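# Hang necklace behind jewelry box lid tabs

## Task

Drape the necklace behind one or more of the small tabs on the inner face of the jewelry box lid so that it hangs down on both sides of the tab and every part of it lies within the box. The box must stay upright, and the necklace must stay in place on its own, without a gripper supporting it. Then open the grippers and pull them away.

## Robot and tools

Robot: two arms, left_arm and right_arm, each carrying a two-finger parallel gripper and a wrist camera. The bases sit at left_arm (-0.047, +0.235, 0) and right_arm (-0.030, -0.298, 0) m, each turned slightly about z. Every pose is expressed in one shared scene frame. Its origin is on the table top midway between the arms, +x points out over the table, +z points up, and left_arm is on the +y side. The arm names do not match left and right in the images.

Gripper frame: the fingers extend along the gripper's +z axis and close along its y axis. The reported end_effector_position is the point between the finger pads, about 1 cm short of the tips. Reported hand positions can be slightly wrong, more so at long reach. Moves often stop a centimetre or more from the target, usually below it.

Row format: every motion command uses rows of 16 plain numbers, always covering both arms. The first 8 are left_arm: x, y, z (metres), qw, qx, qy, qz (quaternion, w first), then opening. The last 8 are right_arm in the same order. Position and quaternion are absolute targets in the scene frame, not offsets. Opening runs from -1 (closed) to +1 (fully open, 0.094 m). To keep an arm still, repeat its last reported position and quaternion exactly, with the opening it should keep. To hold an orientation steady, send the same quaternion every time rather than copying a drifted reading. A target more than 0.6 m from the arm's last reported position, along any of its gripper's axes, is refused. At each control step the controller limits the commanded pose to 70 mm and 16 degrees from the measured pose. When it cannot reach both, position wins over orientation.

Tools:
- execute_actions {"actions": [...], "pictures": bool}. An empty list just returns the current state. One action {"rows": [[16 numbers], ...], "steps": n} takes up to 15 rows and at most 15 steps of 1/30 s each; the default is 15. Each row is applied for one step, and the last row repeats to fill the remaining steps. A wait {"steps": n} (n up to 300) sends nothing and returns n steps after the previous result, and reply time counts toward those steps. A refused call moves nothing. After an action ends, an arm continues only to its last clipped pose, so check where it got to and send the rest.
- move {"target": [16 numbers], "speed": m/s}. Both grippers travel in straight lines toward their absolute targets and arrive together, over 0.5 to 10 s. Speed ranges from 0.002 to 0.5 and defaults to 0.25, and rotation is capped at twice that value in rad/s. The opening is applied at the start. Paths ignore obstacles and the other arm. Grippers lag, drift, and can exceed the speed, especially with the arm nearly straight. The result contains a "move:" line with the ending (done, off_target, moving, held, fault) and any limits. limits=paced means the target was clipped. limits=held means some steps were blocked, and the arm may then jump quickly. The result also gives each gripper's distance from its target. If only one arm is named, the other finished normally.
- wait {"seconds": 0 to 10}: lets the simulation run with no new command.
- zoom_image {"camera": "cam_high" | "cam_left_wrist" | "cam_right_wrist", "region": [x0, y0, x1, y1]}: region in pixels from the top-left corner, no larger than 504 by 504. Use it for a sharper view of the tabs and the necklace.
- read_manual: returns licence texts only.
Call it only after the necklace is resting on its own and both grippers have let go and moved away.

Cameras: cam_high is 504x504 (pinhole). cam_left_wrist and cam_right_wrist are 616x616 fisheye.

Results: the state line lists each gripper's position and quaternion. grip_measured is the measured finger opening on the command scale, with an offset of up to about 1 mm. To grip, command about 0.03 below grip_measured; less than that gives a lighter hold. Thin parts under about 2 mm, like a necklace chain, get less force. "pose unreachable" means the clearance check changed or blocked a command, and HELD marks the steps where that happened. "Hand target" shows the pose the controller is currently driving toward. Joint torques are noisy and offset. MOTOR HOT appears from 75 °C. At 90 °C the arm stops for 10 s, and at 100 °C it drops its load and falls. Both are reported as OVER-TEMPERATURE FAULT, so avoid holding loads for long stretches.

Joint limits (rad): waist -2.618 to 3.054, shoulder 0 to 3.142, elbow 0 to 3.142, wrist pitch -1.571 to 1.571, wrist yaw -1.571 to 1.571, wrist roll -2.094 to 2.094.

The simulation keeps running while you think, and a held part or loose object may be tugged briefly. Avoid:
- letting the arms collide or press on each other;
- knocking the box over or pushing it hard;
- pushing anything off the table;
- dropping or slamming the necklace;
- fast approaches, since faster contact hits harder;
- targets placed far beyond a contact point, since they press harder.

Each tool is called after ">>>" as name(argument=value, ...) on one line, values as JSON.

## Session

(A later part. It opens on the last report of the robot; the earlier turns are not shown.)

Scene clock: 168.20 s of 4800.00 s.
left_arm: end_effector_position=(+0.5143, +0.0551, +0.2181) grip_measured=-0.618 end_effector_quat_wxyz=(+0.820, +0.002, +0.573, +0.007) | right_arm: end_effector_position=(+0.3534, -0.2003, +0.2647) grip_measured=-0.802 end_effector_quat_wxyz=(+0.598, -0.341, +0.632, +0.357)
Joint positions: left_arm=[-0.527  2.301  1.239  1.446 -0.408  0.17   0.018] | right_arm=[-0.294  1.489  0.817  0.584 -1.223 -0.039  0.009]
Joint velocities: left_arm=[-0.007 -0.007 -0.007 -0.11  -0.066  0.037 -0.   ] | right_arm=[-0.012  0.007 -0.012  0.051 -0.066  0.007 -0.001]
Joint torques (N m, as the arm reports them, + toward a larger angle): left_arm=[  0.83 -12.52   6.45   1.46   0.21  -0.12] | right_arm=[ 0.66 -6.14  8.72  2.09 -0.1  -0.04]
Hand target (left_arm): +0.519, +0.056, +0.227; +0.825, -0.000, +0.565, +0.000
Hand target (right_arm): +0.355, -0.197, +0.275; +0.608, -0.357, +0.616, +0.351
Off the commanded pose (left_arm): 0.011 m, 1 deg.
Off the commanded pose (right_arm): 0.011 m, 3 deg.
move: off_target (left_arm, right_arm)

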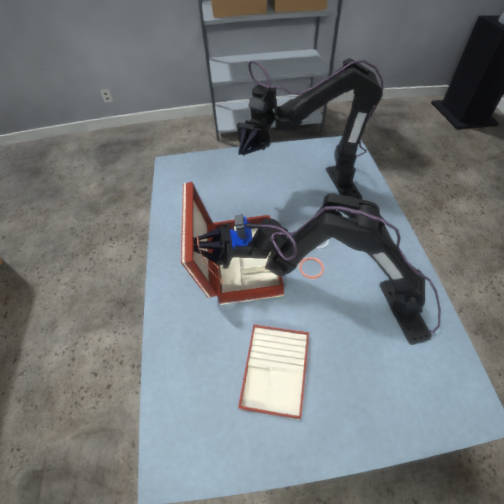

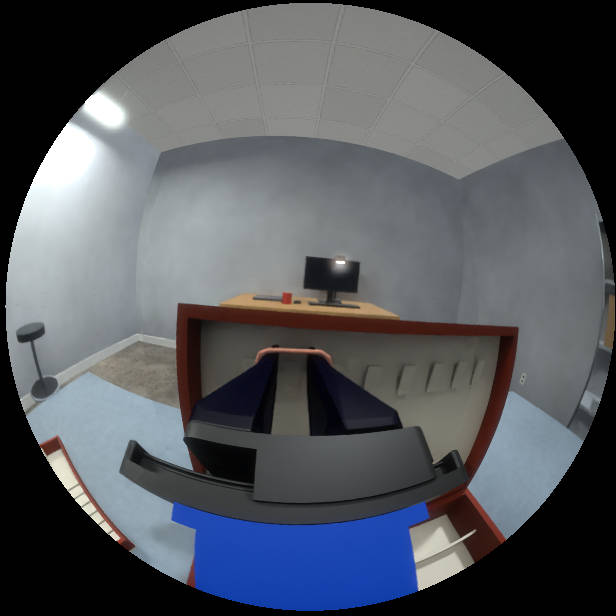

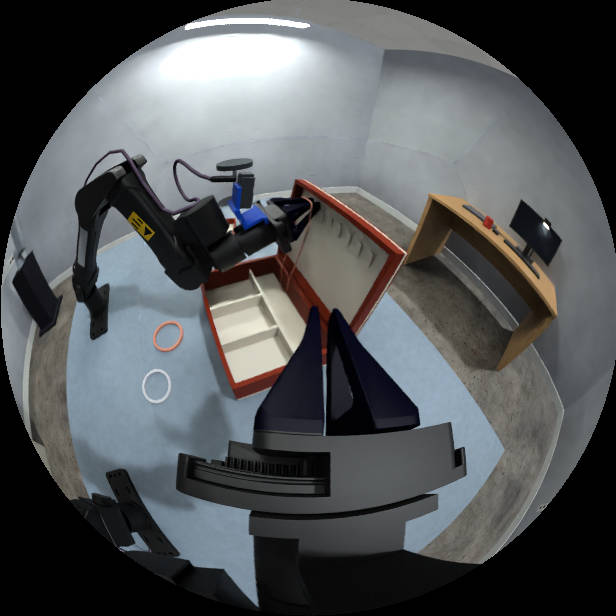

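>>> move(target=[0.513,0.056,0.229,0.676,0,0.737,0,-0.62, 0.355,-0.197,0.275,0.608,-0.357,0.616,0.351,-0.8], speed=0.06)

>>> zoom_image(camera="cam_left_wrist", region=[190,280,410,440])

>>> zoom_image(camera="cam_right_wrist", region=[260,170,360,260])

Scene clock: 179.47 s of 4800.00 s.
left_arm: end_effector_position=(+0.5118, +0.0564, +0.2120) grip_measured=-0.618 end_effector_quat_wxyz=(+0.669, +0.009, +0.743, +0.000) | right_arm: end_effector_position=(+0.3534, -0.2003, +0.2647) grip_measured=-0.802 end_effector_quat_wxyz=(+0.598, -0.341, +0.632, +0.357)
Joint positions: left_arm=[-0.53   1.995  1.258  0.621 -0.421 -0.035  0.018] | right_arm=[-0.294  1.489  0.817  0.584 -1.223 -0.039  0.009]
Joint velocities: left_arm=[-0.007 -0.017 -0.002 -0.051 -0.037 -0.081 -0.001] | right_arm=[-0.007 -0.002 -0.002 -0.007  0.007 -0.051 -0.   ]
Joint torques (N m, as the arm reports them, + toward a larger angle): left_arm=[ -0.12 -13.4    7.35   1.54  -0.11  -0.16] | right_arm=[ 0.61 -6.13  8.7   2.09 -0.09 -0.06]
Hand target (left_arm): +0.512, +0.056, +0.229; +0.675, +0.001, +0.738, -0.004
Hand target (right_arm): +0.355, -0.197, +0.275; +0.608, -0.357, +0.616, +0.351
Off the commanded pose (left_arm): 0.017 m, 2 deg.
Off the commanded pose (right_arm): 0.011 m, 3 deg.
After step 180, 1.33 s passed at rest.
move: off_target (left_arm, right_arm)

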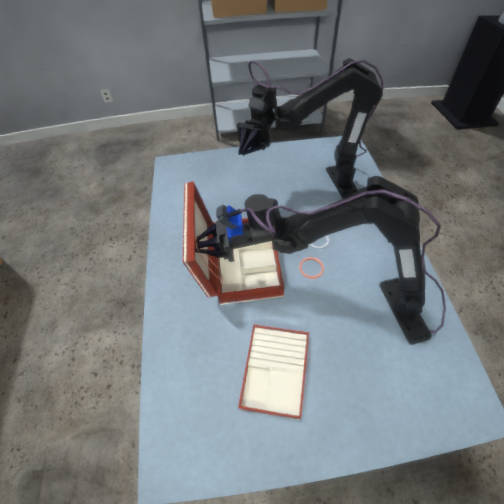

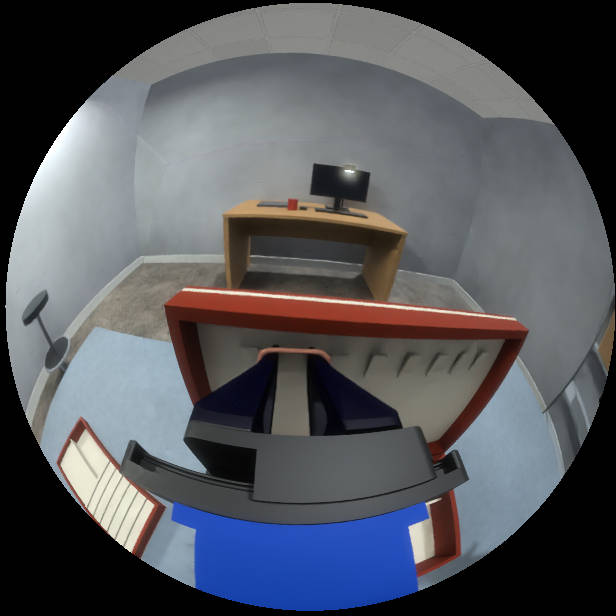

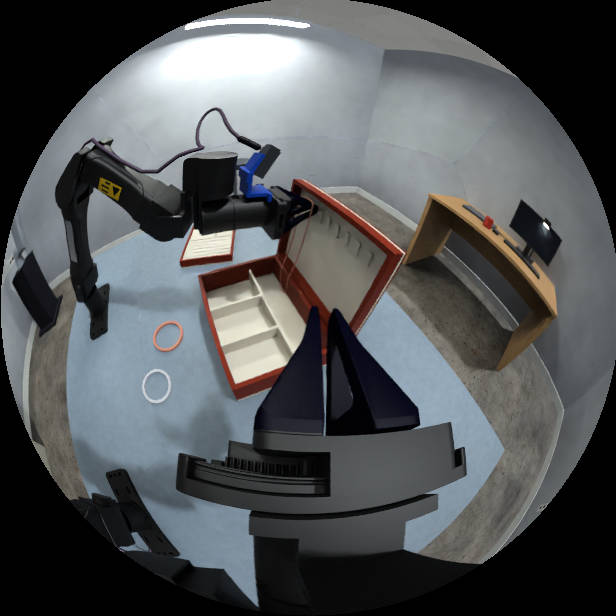

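Region (190, 280, 410, 440) of cam_left_wrist's 616x616 image, scaled by 2.291, with more detail than that image has; it fills the top 367 rows of this view, and the rest is white.

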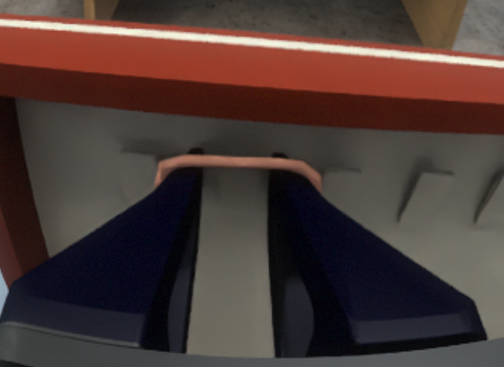

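Region (260, 170, 360, 260) of cam_right_wrist's 616x616 image, scaled by 5.040, with more detail than that image has; it fills the top 454 rows of this view, and the rest is white.

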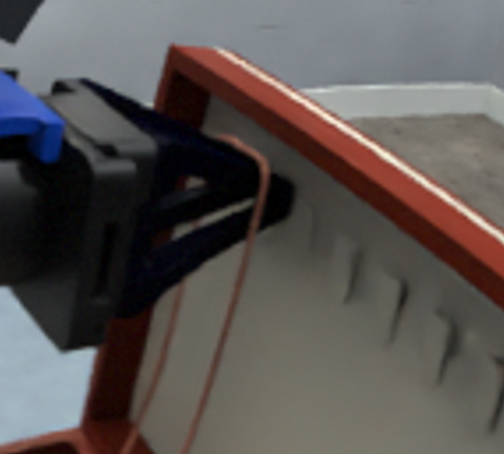

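>>> move(target=[0.511,0.056,0.238,0.676,0,0.737,0,-0.62, 0.355,-0.197,0.275,0.608,-0.357,0.616,0.351,-0.8], speed=0.02)

>>> move(target=[0.511,0.056,0.240,0.609,0,0.793,0,-0.62, 0.355,-0.197,0.275,0.608,-0.357,0.616,0.351,-0.8], speed=0.05)

>>> zoom_image(camera="cam_left_wrist", region=[190,280,410,440])

>>> zoom_image(camera="cam_right_wrist", region=[260,170,360,260])

Scene clock: 184.30 s of 4800.00 s.
left_arm: end_effector_position=(+0.5091, +0.0565, +0.2094) grip_measured=-0.618 end_effector_quat_wxyz=(+0.658, +0.013, +0.753, +0.004) | right_arm: end_effector_position=(+0.3534, -0.2003, +0.2647) grip_measured=-0.802 end_effector_quat_wxyz=(+0.598, -0.341, +0.632, +0.357)
Joint positions: left_arm=[-0.532  1.982  1.258  0.576 -0.423 -0.037  0.018] | right_arm=[-0.294  1.489  0.817  0.584 -1.223 -0.039  0.009]
Joint velocities: left_arm=[-0.002  0.032  0.012  0.007 -0.022  0.022  0.   ] | right_arm=[-0.002  0.007  0.002 -0.037 -0.007 -0.022 -0.   ]
Joint torques (N m, as the arm reports them, + toward a larger angle): left_arm=[ -0.34 -13.66   8.05   1.71  -0.21  -0.07] | right_arm=[ 0.58 -6.08  8.67  2.11 -0.09 -0.05]
Hand target (left_arm): +0.510, +0.056, +0.238; +0.676, -0.000, +0.737, -0.000
Hand target (right_arm): +0.355, -0.197, +0.275; +0.608, -0.357, +0.616, +0.351
Off the commanded pose (left_arm): 0.029 m, 3 deg.
Off the commanded pose (right_arm): 0.011 m, 3 deg.
After step 90, 0.23 s passed at rest.
move: off_target (left_arm, right_arm)

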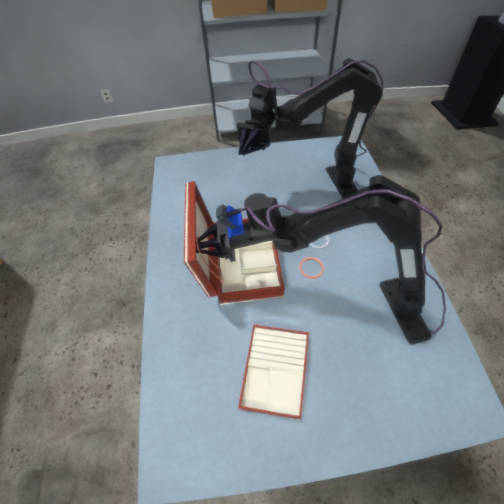

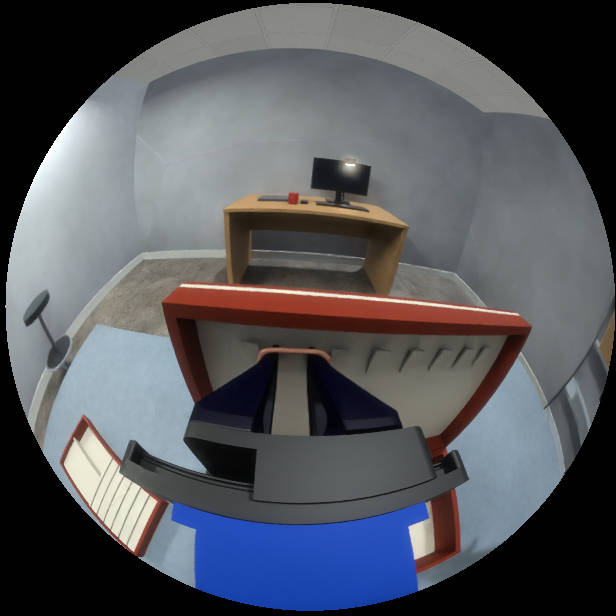

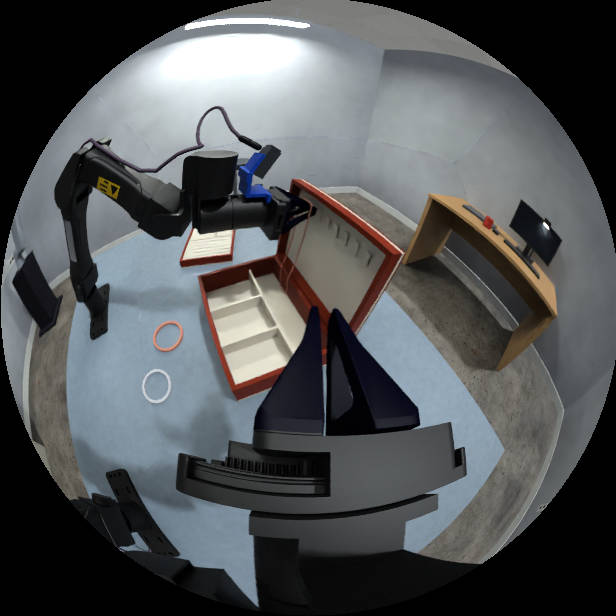

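Scene clock: 185.87 s of 4800.00 s.
left_arm: end_effector_position=(+0.5078, +0.0570, +0.2093) grip_measured=-0.618 end_effector_quat_wxyz=(+0.587, +0.012, +0.809, +0.013) | right_arm: end_effector_position=(+0.3534, -0.2003, +0.2647) grip_measured=-0.802 end_effector_quat_wxyz=(+0.598, -0.341, +0.632, +0.357)
Joint positions: left_arm=[-0.532  1.951  1.408  0.196 -0.422 -0.109  0.018] | right_arm=[-0.294  1.489  0.817  0.584 -1.223 -0.039  0.009]
Joint velocities: left_arm=[ 0.007 -0.007  0.007  0.022  0.022  0.051 -0.   ] | right_arm=[-0.002 -0.012  0.012  0.037  0.007 -0.037  0.001]
Joint torques (N m, as the arm reports them, + toward a larger angle): left_arm=[  0.17 -13.99   8.34   1.84  -0.05  -0.13] | right_arm=[ 0.63 -6.13  8.7   2.08 -0.09 -0.05]
Hand target (left_arm): +0.510, +0.057, +0.240; +0.609, -0.000, +0.793, -0.001
Hand target (right_arm): +0.355, -0.197, +0.275; +0.608, -0.357, +0.616, +0.351
Off the commanded pose (left_arm): 0.031 m, 4 deg.
Off the commanded pose (right_arm): 0.011 m, 3 deg.
move: off_target (left_arm, right_arm)

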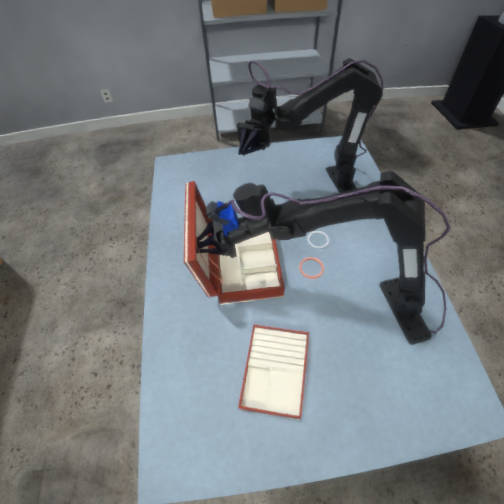

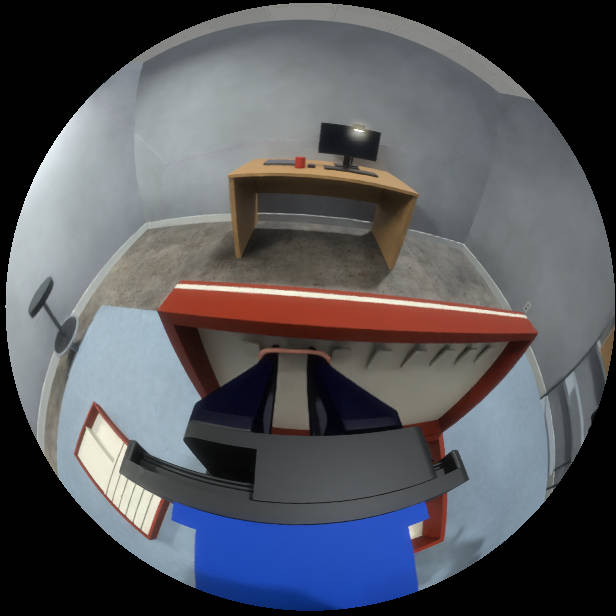

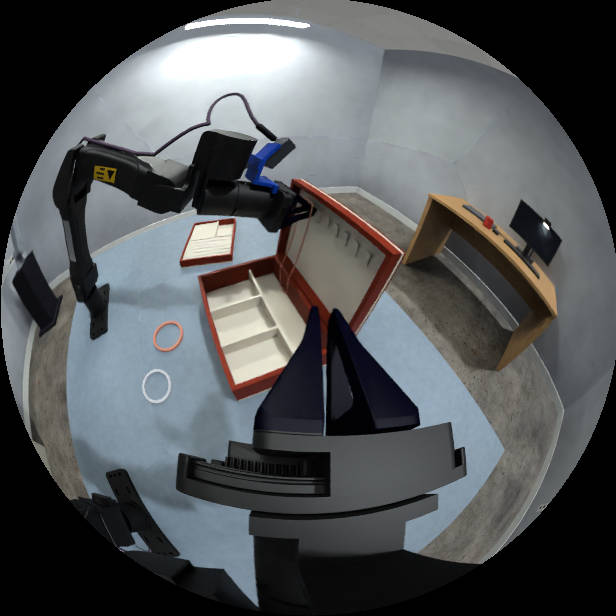

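Region (190, 280, 410, 440) of cam_left_wrist's 616x616 image, scaled by 2.291, with more detail than that image has; it fills the top 367 rows of this view, and the rest is white.

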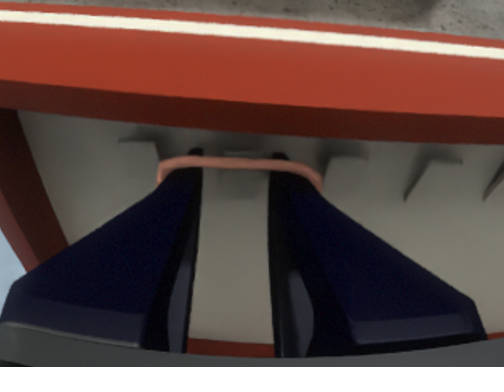

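Region (260, 170, 360, 260) of cam_right_wrist's 616x616 image, scaled by 5.040, with more detail than that image has; it fills the top 454 rows of this view, and the rest is white.

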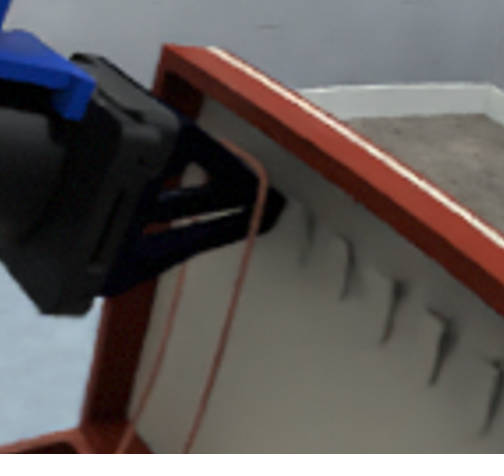

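>>> execute_actions(actions=[{"rows":[[0.511,0.056,0.243,0.609,0,0.793,0,-0.62, 0.355,-0.197,0.275,0.608,-0.357,0.616,0.351,-0.8],[0.512,0.056,0.246,0.609,0,0.793,0,-0.62, 0.355,-0.197,0.275,0.608,-0.357,0.616,0.351,-0.8],[0.513,0.056,0.249,0.609,0,0.793,0,-0.62, 0.355,-0.197,0.275,0.608,-0.357,0.616,0.351,-0.8],[0.514,0.056,0.252,0.609,0,0.793,0,-0.62, 0.355,-0.197,0.275,0.608,-0.357,0.616,0.351,-0.8]],"steps":15}])

>>> zoom_image(camera="cam_left_wrist", region=[190,280,410,440])

>>> zoom_image(camera="cam_right_wrist", region=[260,170,360,260])

Scene clock: 192.33 s of 4800.00 s.
left_arm: end_effector_position=(+0.5110, +0.0554, +0.2219) grip_measured=-0.618 end_effector_quat_wxyz=(+0.588, +0.011, +0.809, +0.012) | right_arm: end_effector_position=(+0.3534, -0.2003, +0.2647) grip_measured=-0.802 end_effector_quat_wxyz=(+0.598, -0.341, +0.632, +0.357)
Joint positions: left_arm=[-0.532  1.951  1.459  0.147 -0.422 -0.111  0.018] | right_arm=[-0.294  1.489  0.817  0.584 -1.223 -0.039  0.009]
Joint velocities: left_arm=[ 0.002 -0.012  0.012 -0.007 -0.007 -0.037 -0.   ] | right_arm=[-0.007 -0.017  0.002 -0.081  0.022  0.022  0.   ]
Joint torques (N m, as the arm reports them, + toward a larger angle): left_arm=[  0.33 -13.79   8.27   1.85  -0.07  -0.09] | right_arm=[ 0.56 -6.05  8.7   2.1  -0.09 -0.04]
Hand target (left_arm): +0.513, +0.056, +0.252; +0.609, +0.000, +0.793, +0.000
Hand target (right_arm): +0.355, -0.197, +0.275; +0.608, -0.357, +0.616, +0.351
Off the commanded pose (left_arm): 0.030 m, 4 deg.
Off the commanded pose (right_arm): 0.011 m, 3 deg.
Steps of this call (steps 1 to 120: nothing new was sent; then 1.97 s passed at rest; steps 121 to 135: all 15 steps of this action). Readings (end_effector_position):
121: left_arm (+0.5077, +0.0570, +0.2092) | right_arm (+0.3534, -0.2003, +0.2647)
122: left_arm (+0.5079, +0.0569, +0.2099) | right_arm (+0.3534, -0.2003, +0.2647)
124: left_arm (+0.5083, +0.0567, +0.2118) | right_arm (+0.3534, -0.2003, +0.2647)
128: left_arm (+0.5106, +0.0556, +0.2202) | right_arm (+0.3534, -0.2003, +0.2647)
135: the state above

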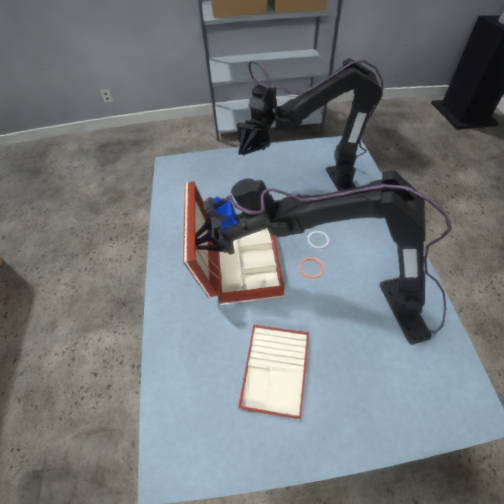

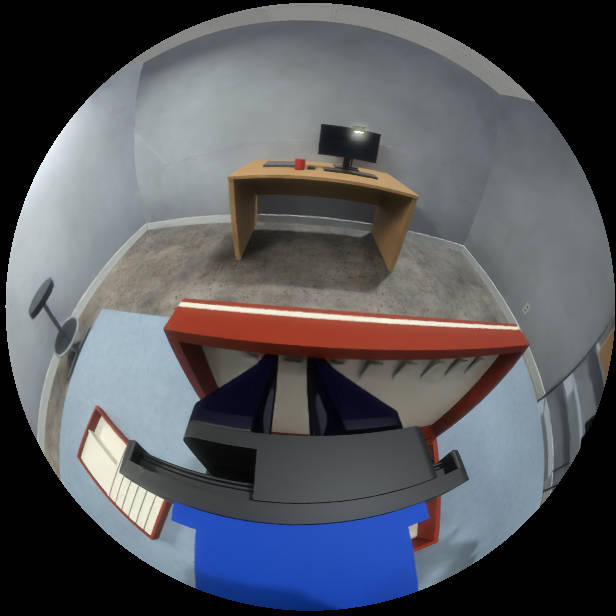

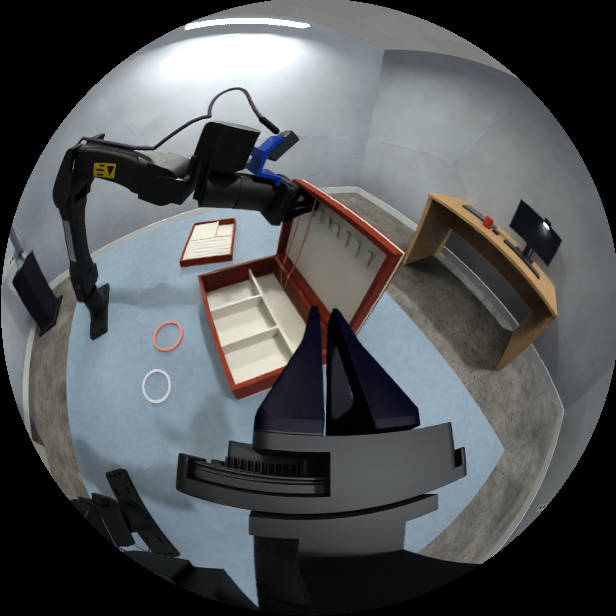

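Region (190, 280, 410, 440) of cam_left_wrist's 616x616 image, scaled by 2.291, with more detail than that image has; it fills the top 367 rows of this view, and the rest is white.

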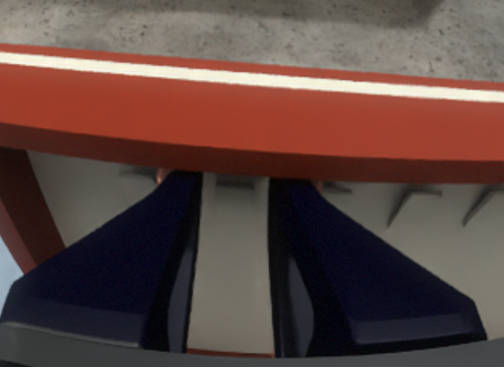

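Region (260, 170, 360, 260) of cam_right_wrist's 616x616 image, scaled by 5.040, with more detail than that image has; it fills the top 454 rows of this view, and the rest is white.

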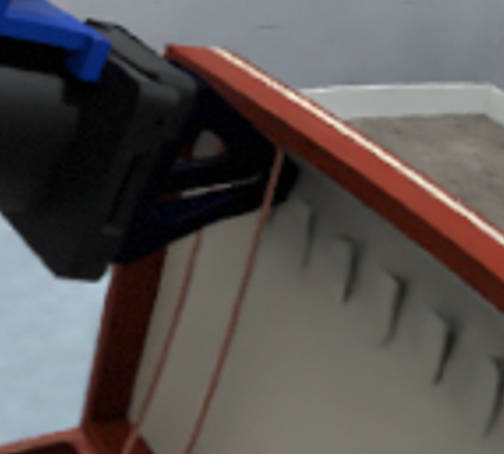

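>>> execute_actions(actions=[{"rows":[[0.514,0.056,0.250,0.609,0,0.793,0,-0.7, 0.355,-0.197,0.275,0.608,-0.357,0.616,0.351,-0.8],[0.514,0.056,0.250,0.609,0,0.793,0,-0.7, 0.355,-0.197,0.275,0.608,-0.357,0.616,0.351,-0.8],[0.514,0.056,0.250,0.609,0,0.793,0,-0.7, 0.355,-0.197,0.275,0.608,-0.357,0.616,0.351,-0.8],[0.514,0.056,0.250,0.609,0,0.793,0,-0.7, 0.355,-0.197,0.275,0.608,-0.357,0.616,0.351,-0.8],[0.514,0.056,0.250,0.609,0,0.793,0,-0.7, 0.355,-0.197,0.275,0.608,-0.357,0.616,0.351,-0.8],[0.514,0.056,0.250,0.609,0,0.793,0,-0.6, 0.355,-0.197,0.275,0.608,-0.357,0.616,0.351,-0.8],[0.514,0.056,0.250,0.609,0,0.793,0,-0.6, 0.355,-0.197,0.275,0.608,-0.357,0.616,0.351,-0.8],[0.514,0.056,0.250,0.609,0,0.793,0,-0.6, 0.355,-0.197,0.275,0.608,-0.357,0.616,0.351,-0.8],[0.514,0.056,0.250,0.609,0,0.793,0,-0.6, 0.355,-0.197,0.275,0.608,-0.357,0.616,0.351,-0.8],[0.514,0.056,0.250,0.609,0,0.793,0,-0.6, 0.355,-0.197,0.275,0.608,-0.357,0.616,0.351,-0.8],[0.514,0.056,0.250,0.609,0,0.793,0,-0.68, 0.355,-0.197,0.275,0.608,-0.357,0.616,0.351,-0.8]],"steps":15}])

>>> zoom_image(camera="cam_right_wrist", region=[260,170,360,260])

Scene clock: 201.13 s of 4800.00 s.
left_arm: end_effector_position=(+0.5110, +0.0548, +0.2217) grip_measured=-0.678 end_effector_quat_wxyz=(+0.587, +0.012, +0.809, +0.011) | right_arm: end_effector_position=(+0.3534, -0.2003, +0.2647) grip_measured=-0.802 end_effector_quat_wxyz=(+0.598, -0.341, +0.632, +0.357)
Joint positions: left_arm=[-0.532  1.951  1.459  0.146 -0.417 -0.111  0.015] | right_arm=[-0.294  1.489  0.817  0.584 -1.223 -0.039  0.009]
Joint velocities: left_arm=[-0.002 -0.002  0.002 -0.051  0.007  0.051 -0.   ] | right_arm=[ 0.007  0.007  0.007 -0.007 -0.007 -0.066 -0.001]
Joint torques (N m, as the arm reports them, + toward a larger angle): left_arm=[  0.34 -13.72   7.93   1.92  -0.14  -0.09] | right_arm=[ 0.56 -6.09  8.71  2.08 -0.11 -0.04]
Hand target (left_arm): +0.513, +0.056, +0.250; +0.609, +0.000, +0.793, +0.001
Hand target (right_arm): +0.355, -0.197, +0.275; +0.608, -0.357, +0.616, +0.351
Off the commanded pose (left_arm): 0.029 m, 4 deg.
Off the commanded pose (right_arm): 0.011 m, 3 deg.
Steps of this call (steps 1 to 249: nothing new was sent; steps 250 to 264: all 15 steps of this action). Readings (end_effector_position):
250: left_arm (+0.5110, +0.0554, +0.2218) | right_arm (+0.3534, -0.2003, +0.2647)
251: left_arm (+0.5110, +0.0552, +0.2217) | right_arm (+0.3534, -0.2003, +0.2647)
253: left_arm (+0.5110, +0.0549, +0.2217) | right_arm (+0.3534, -0.2003, +0.2647)
257: left_arm (+0.5110, +0.0551, +0.2217) | right_arm (+0.3534, -0.2003, +0.2647)
264: the state above

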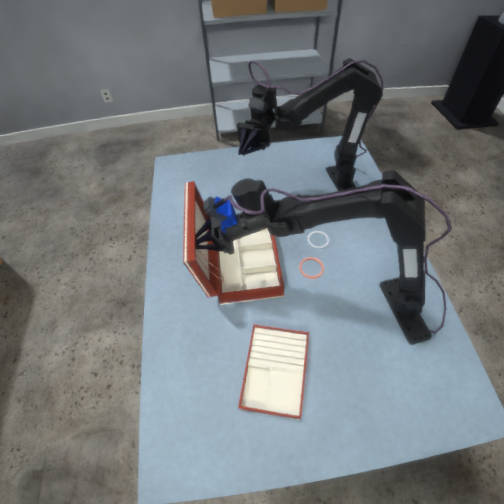

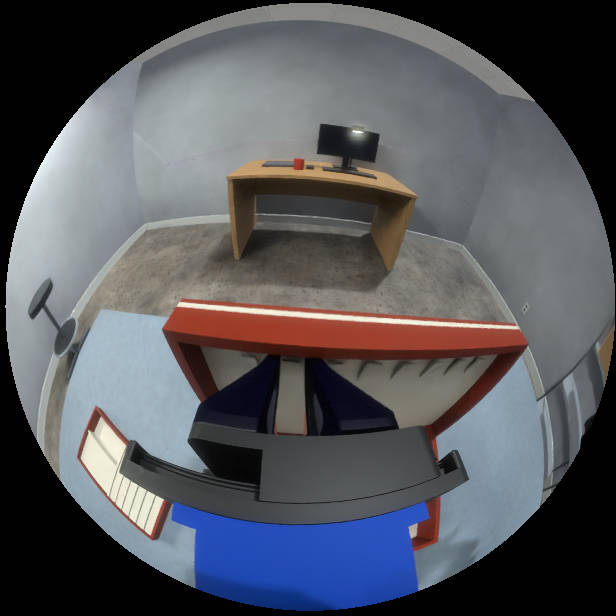

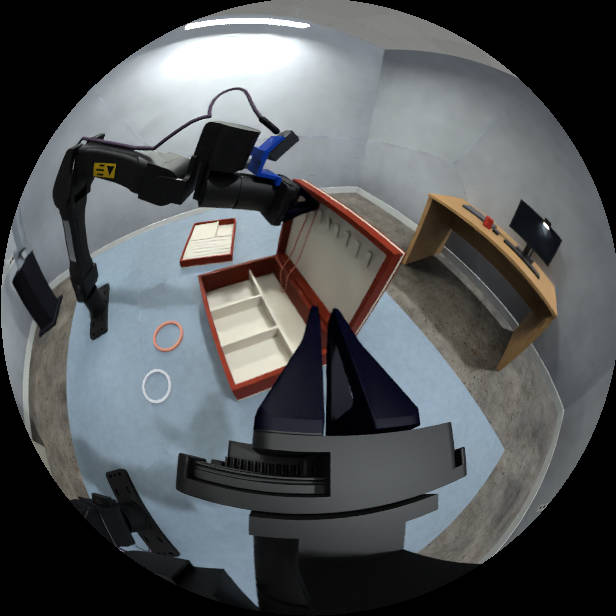

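Region (260, 170, 360, 260) of cam_right_wrist's 616x616 image, scaled by 5.040, with more detail than that image has; it fills the top 454 rows of this view, and the rest is white.

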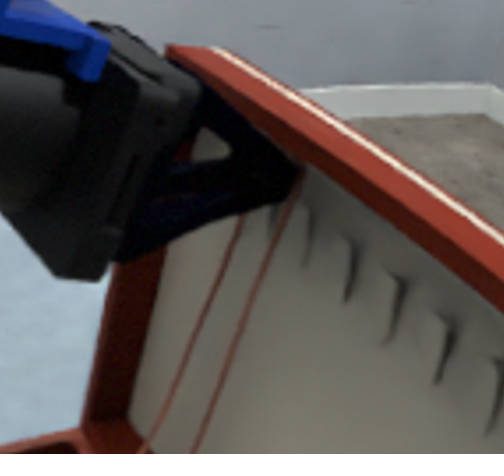

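>>> move(target=[0.507,0.056,0.212,0.609,0,0.793,0,-0.66, 0.355,-0.197,0.275,0.608,-0.357,0.616,0.351,-0.8], speed=0.02)

>>> zoom_image(camera="cam_left_wrist", region=[190,280,410,440])

Scene clock: 209.77 s of 4800.00 s.
left_arm: end_effector_position=(+0.5087, +0.0559, +0.2124) grip_measured=-0.662 end_effector_quat_wxyz=(+0.608, +0.005, +0.794, +0.001) | right_arm: end_effector_position=(+0.3534, -0.2003, +0.2647) grip_measured=-0.802 end_effector_quat_wxyz=(+0.598, -0.341, +0.632, +0.357)
Joint positions: left_arm=[-0.532  1.951  1.368  0.294 -0.417 -0.112  0.016] | right_arm=[-0.294  1.489  0.817  0.584 -1.223 -0.039  0.009]
Joint velocities: left_arm=[ 0.002  0.002 -0.002 -0.066 -0.022 -0.022 -0.002] | right_arm=[-0.002 -0.002  0.007  0.007 -0.095  0.037  0.   ]
Joint torques (N m, as the arm reports them, + toward a larger angle): left_arm=[ -0.26 -11.72   5.28   1.91  -0.15  -0.12] | right_arm=[ 0.6  -6.08  8.69  2.1  -0.1  -0.07]
Hand target (left_arm): +0.507, +0.056, +0.212; +0.609, +0.000, +0.793, +0.000
Hand target (right_arm): +0.355, -0.197, +0.275; +0.608, -0.357, +0.616, +0.351
Off the commanded pose (left_arm): 0.002 m, 1 deg.
Off the commanded pose (right_arm): 0.011 m, 3 deg.
move: off_target (right_arm)

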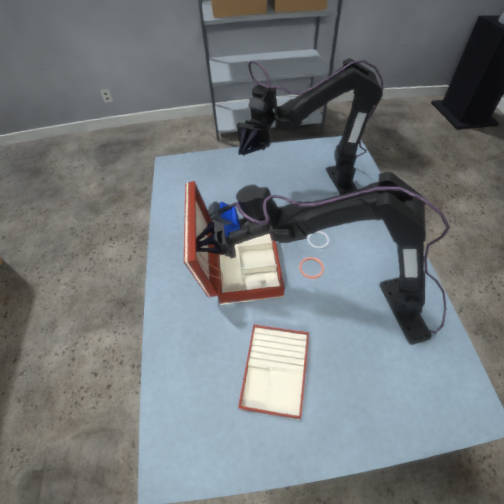

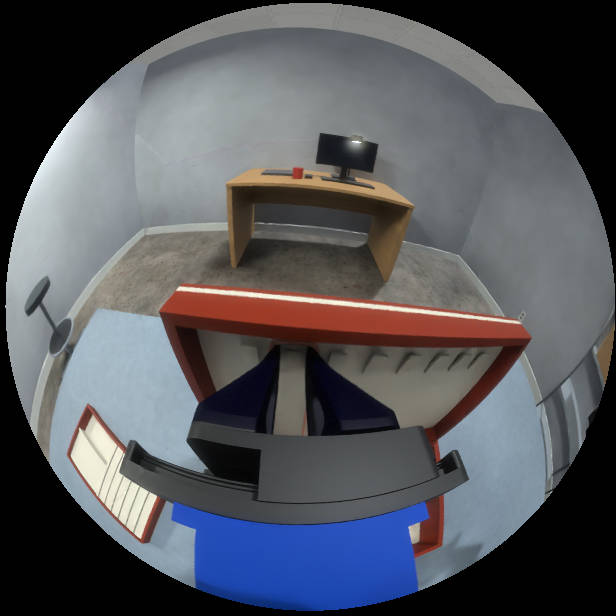

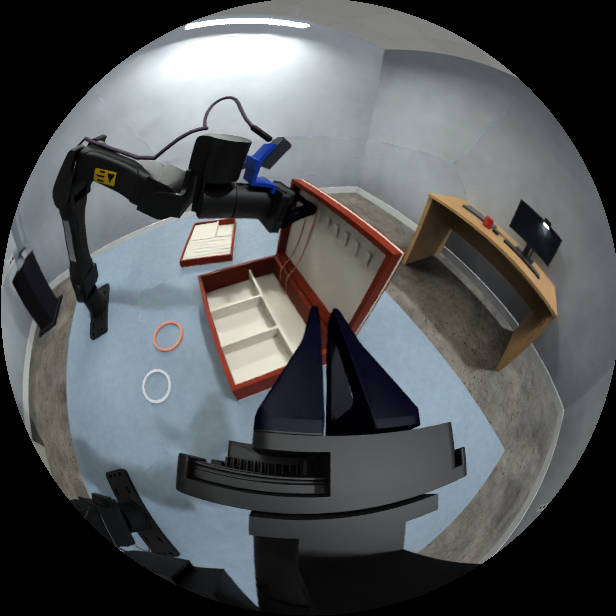

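Region (190, 280, 410, 440) of cam_left_wrist's 616x616 image, scaled by 2.291, with more detail than that image has; it fills the top 367 rows of this view, and the rest is white.

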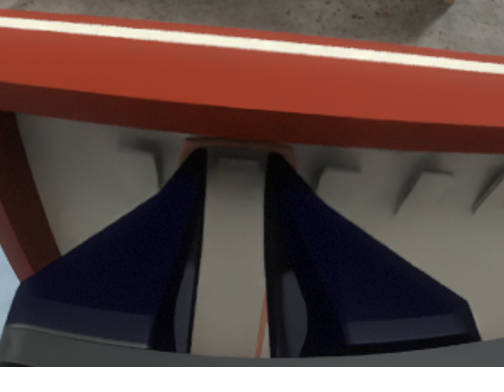

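Chain is on the panel behind the tab line. Retract.

>>> move(target=[0.40,0.08,0.24,0.609,0,0.793,0,-0.66, 0.3,-0.25,0.275,0.608,-0.357,0.616,0.351,-0.8], speed=0.06)

>>> zoom_image(camera="cam_left_wrist", region=[180,180,480,440])

Scene clock: 214.53 s of 4800.00 s.
left_arm: end_effector_position=(+0.4050, +0.0782, +0.2346) grip_measured=-0.662 end_effector_quat_wxyz=(+0.605, +0.007, +0.796, -0.000) | right_arm: end_effector_position=(+0.3066, -0.2503, +0.2744) grip_measured=-0.802 end_effector_quat_wxyz=(+0.610, -0.355, +0.614, +0.352)
Joint positions: left_arm=[-0.603  1.547  0.987  0.255 -0.479 -0.136  0.016] | right_arm=[-0.514  1.367  0.733  0.57  -1.459 -0.065  0.009]
Joint velocities: left_arm=[-0.007 -0.007 -0.002 -0.007 -0.022 -0.095  0.001] | right_arm=[-0.017 -0.007 -0.002  0.007 -0.051  0.066  0.   ]
Joint torques (N m, as the arm reports them, + toward a larger angle): left_arm=[-0.57 -9.62  5.33  1.68 -0.25 -0.15] | right_arm=[-0.69 -7.8   6.    1.46 -0.11 -0.04]
Hand target (left_arm): +0.400, +0.080, +0.240; +0.609, -0.000, +0.793, -0.000
Hand target (right_arm): +0.301, -0.250, +0.276; +0.610, -0.355, +0.614, +0.353
Off the commanded pose (left_arm): 0.008 m, 1 deg.
Off the commanded pose (right_arm): 0.007 m, 0 deg.
move: done

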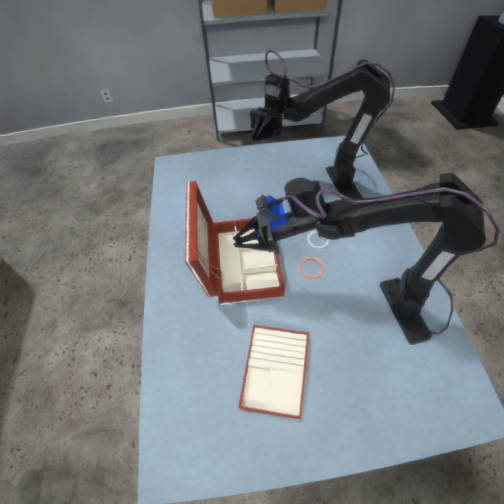

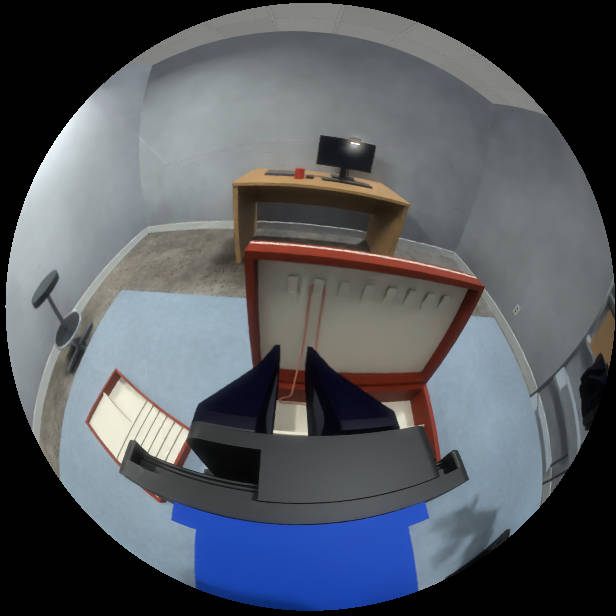

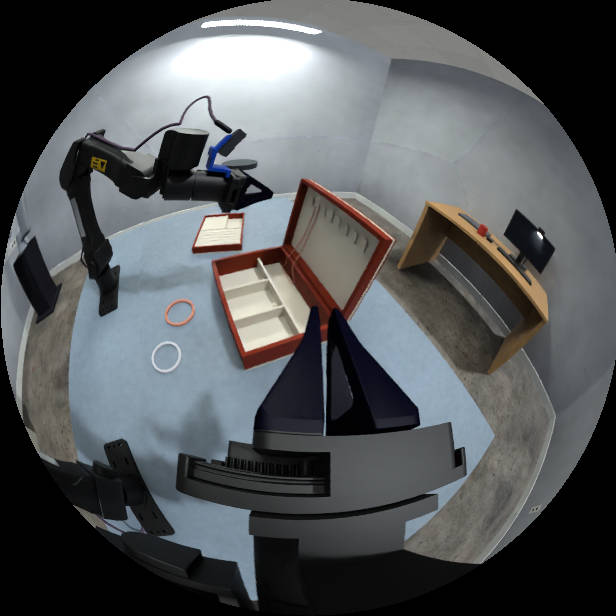

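Region (180, 180, 480, 440) of cam_left_wrist's 616x616 image, scaled by 1.680, with more detail than that image has; it fills the top 437 rows of this view, and the rest is white.

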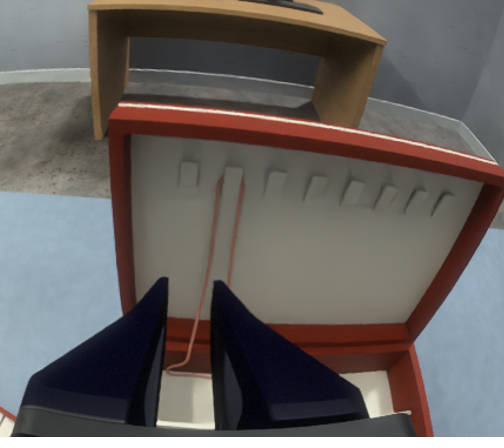

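Hung.

>>> finished_scene(scene=1)

The scene is finished: the task was done.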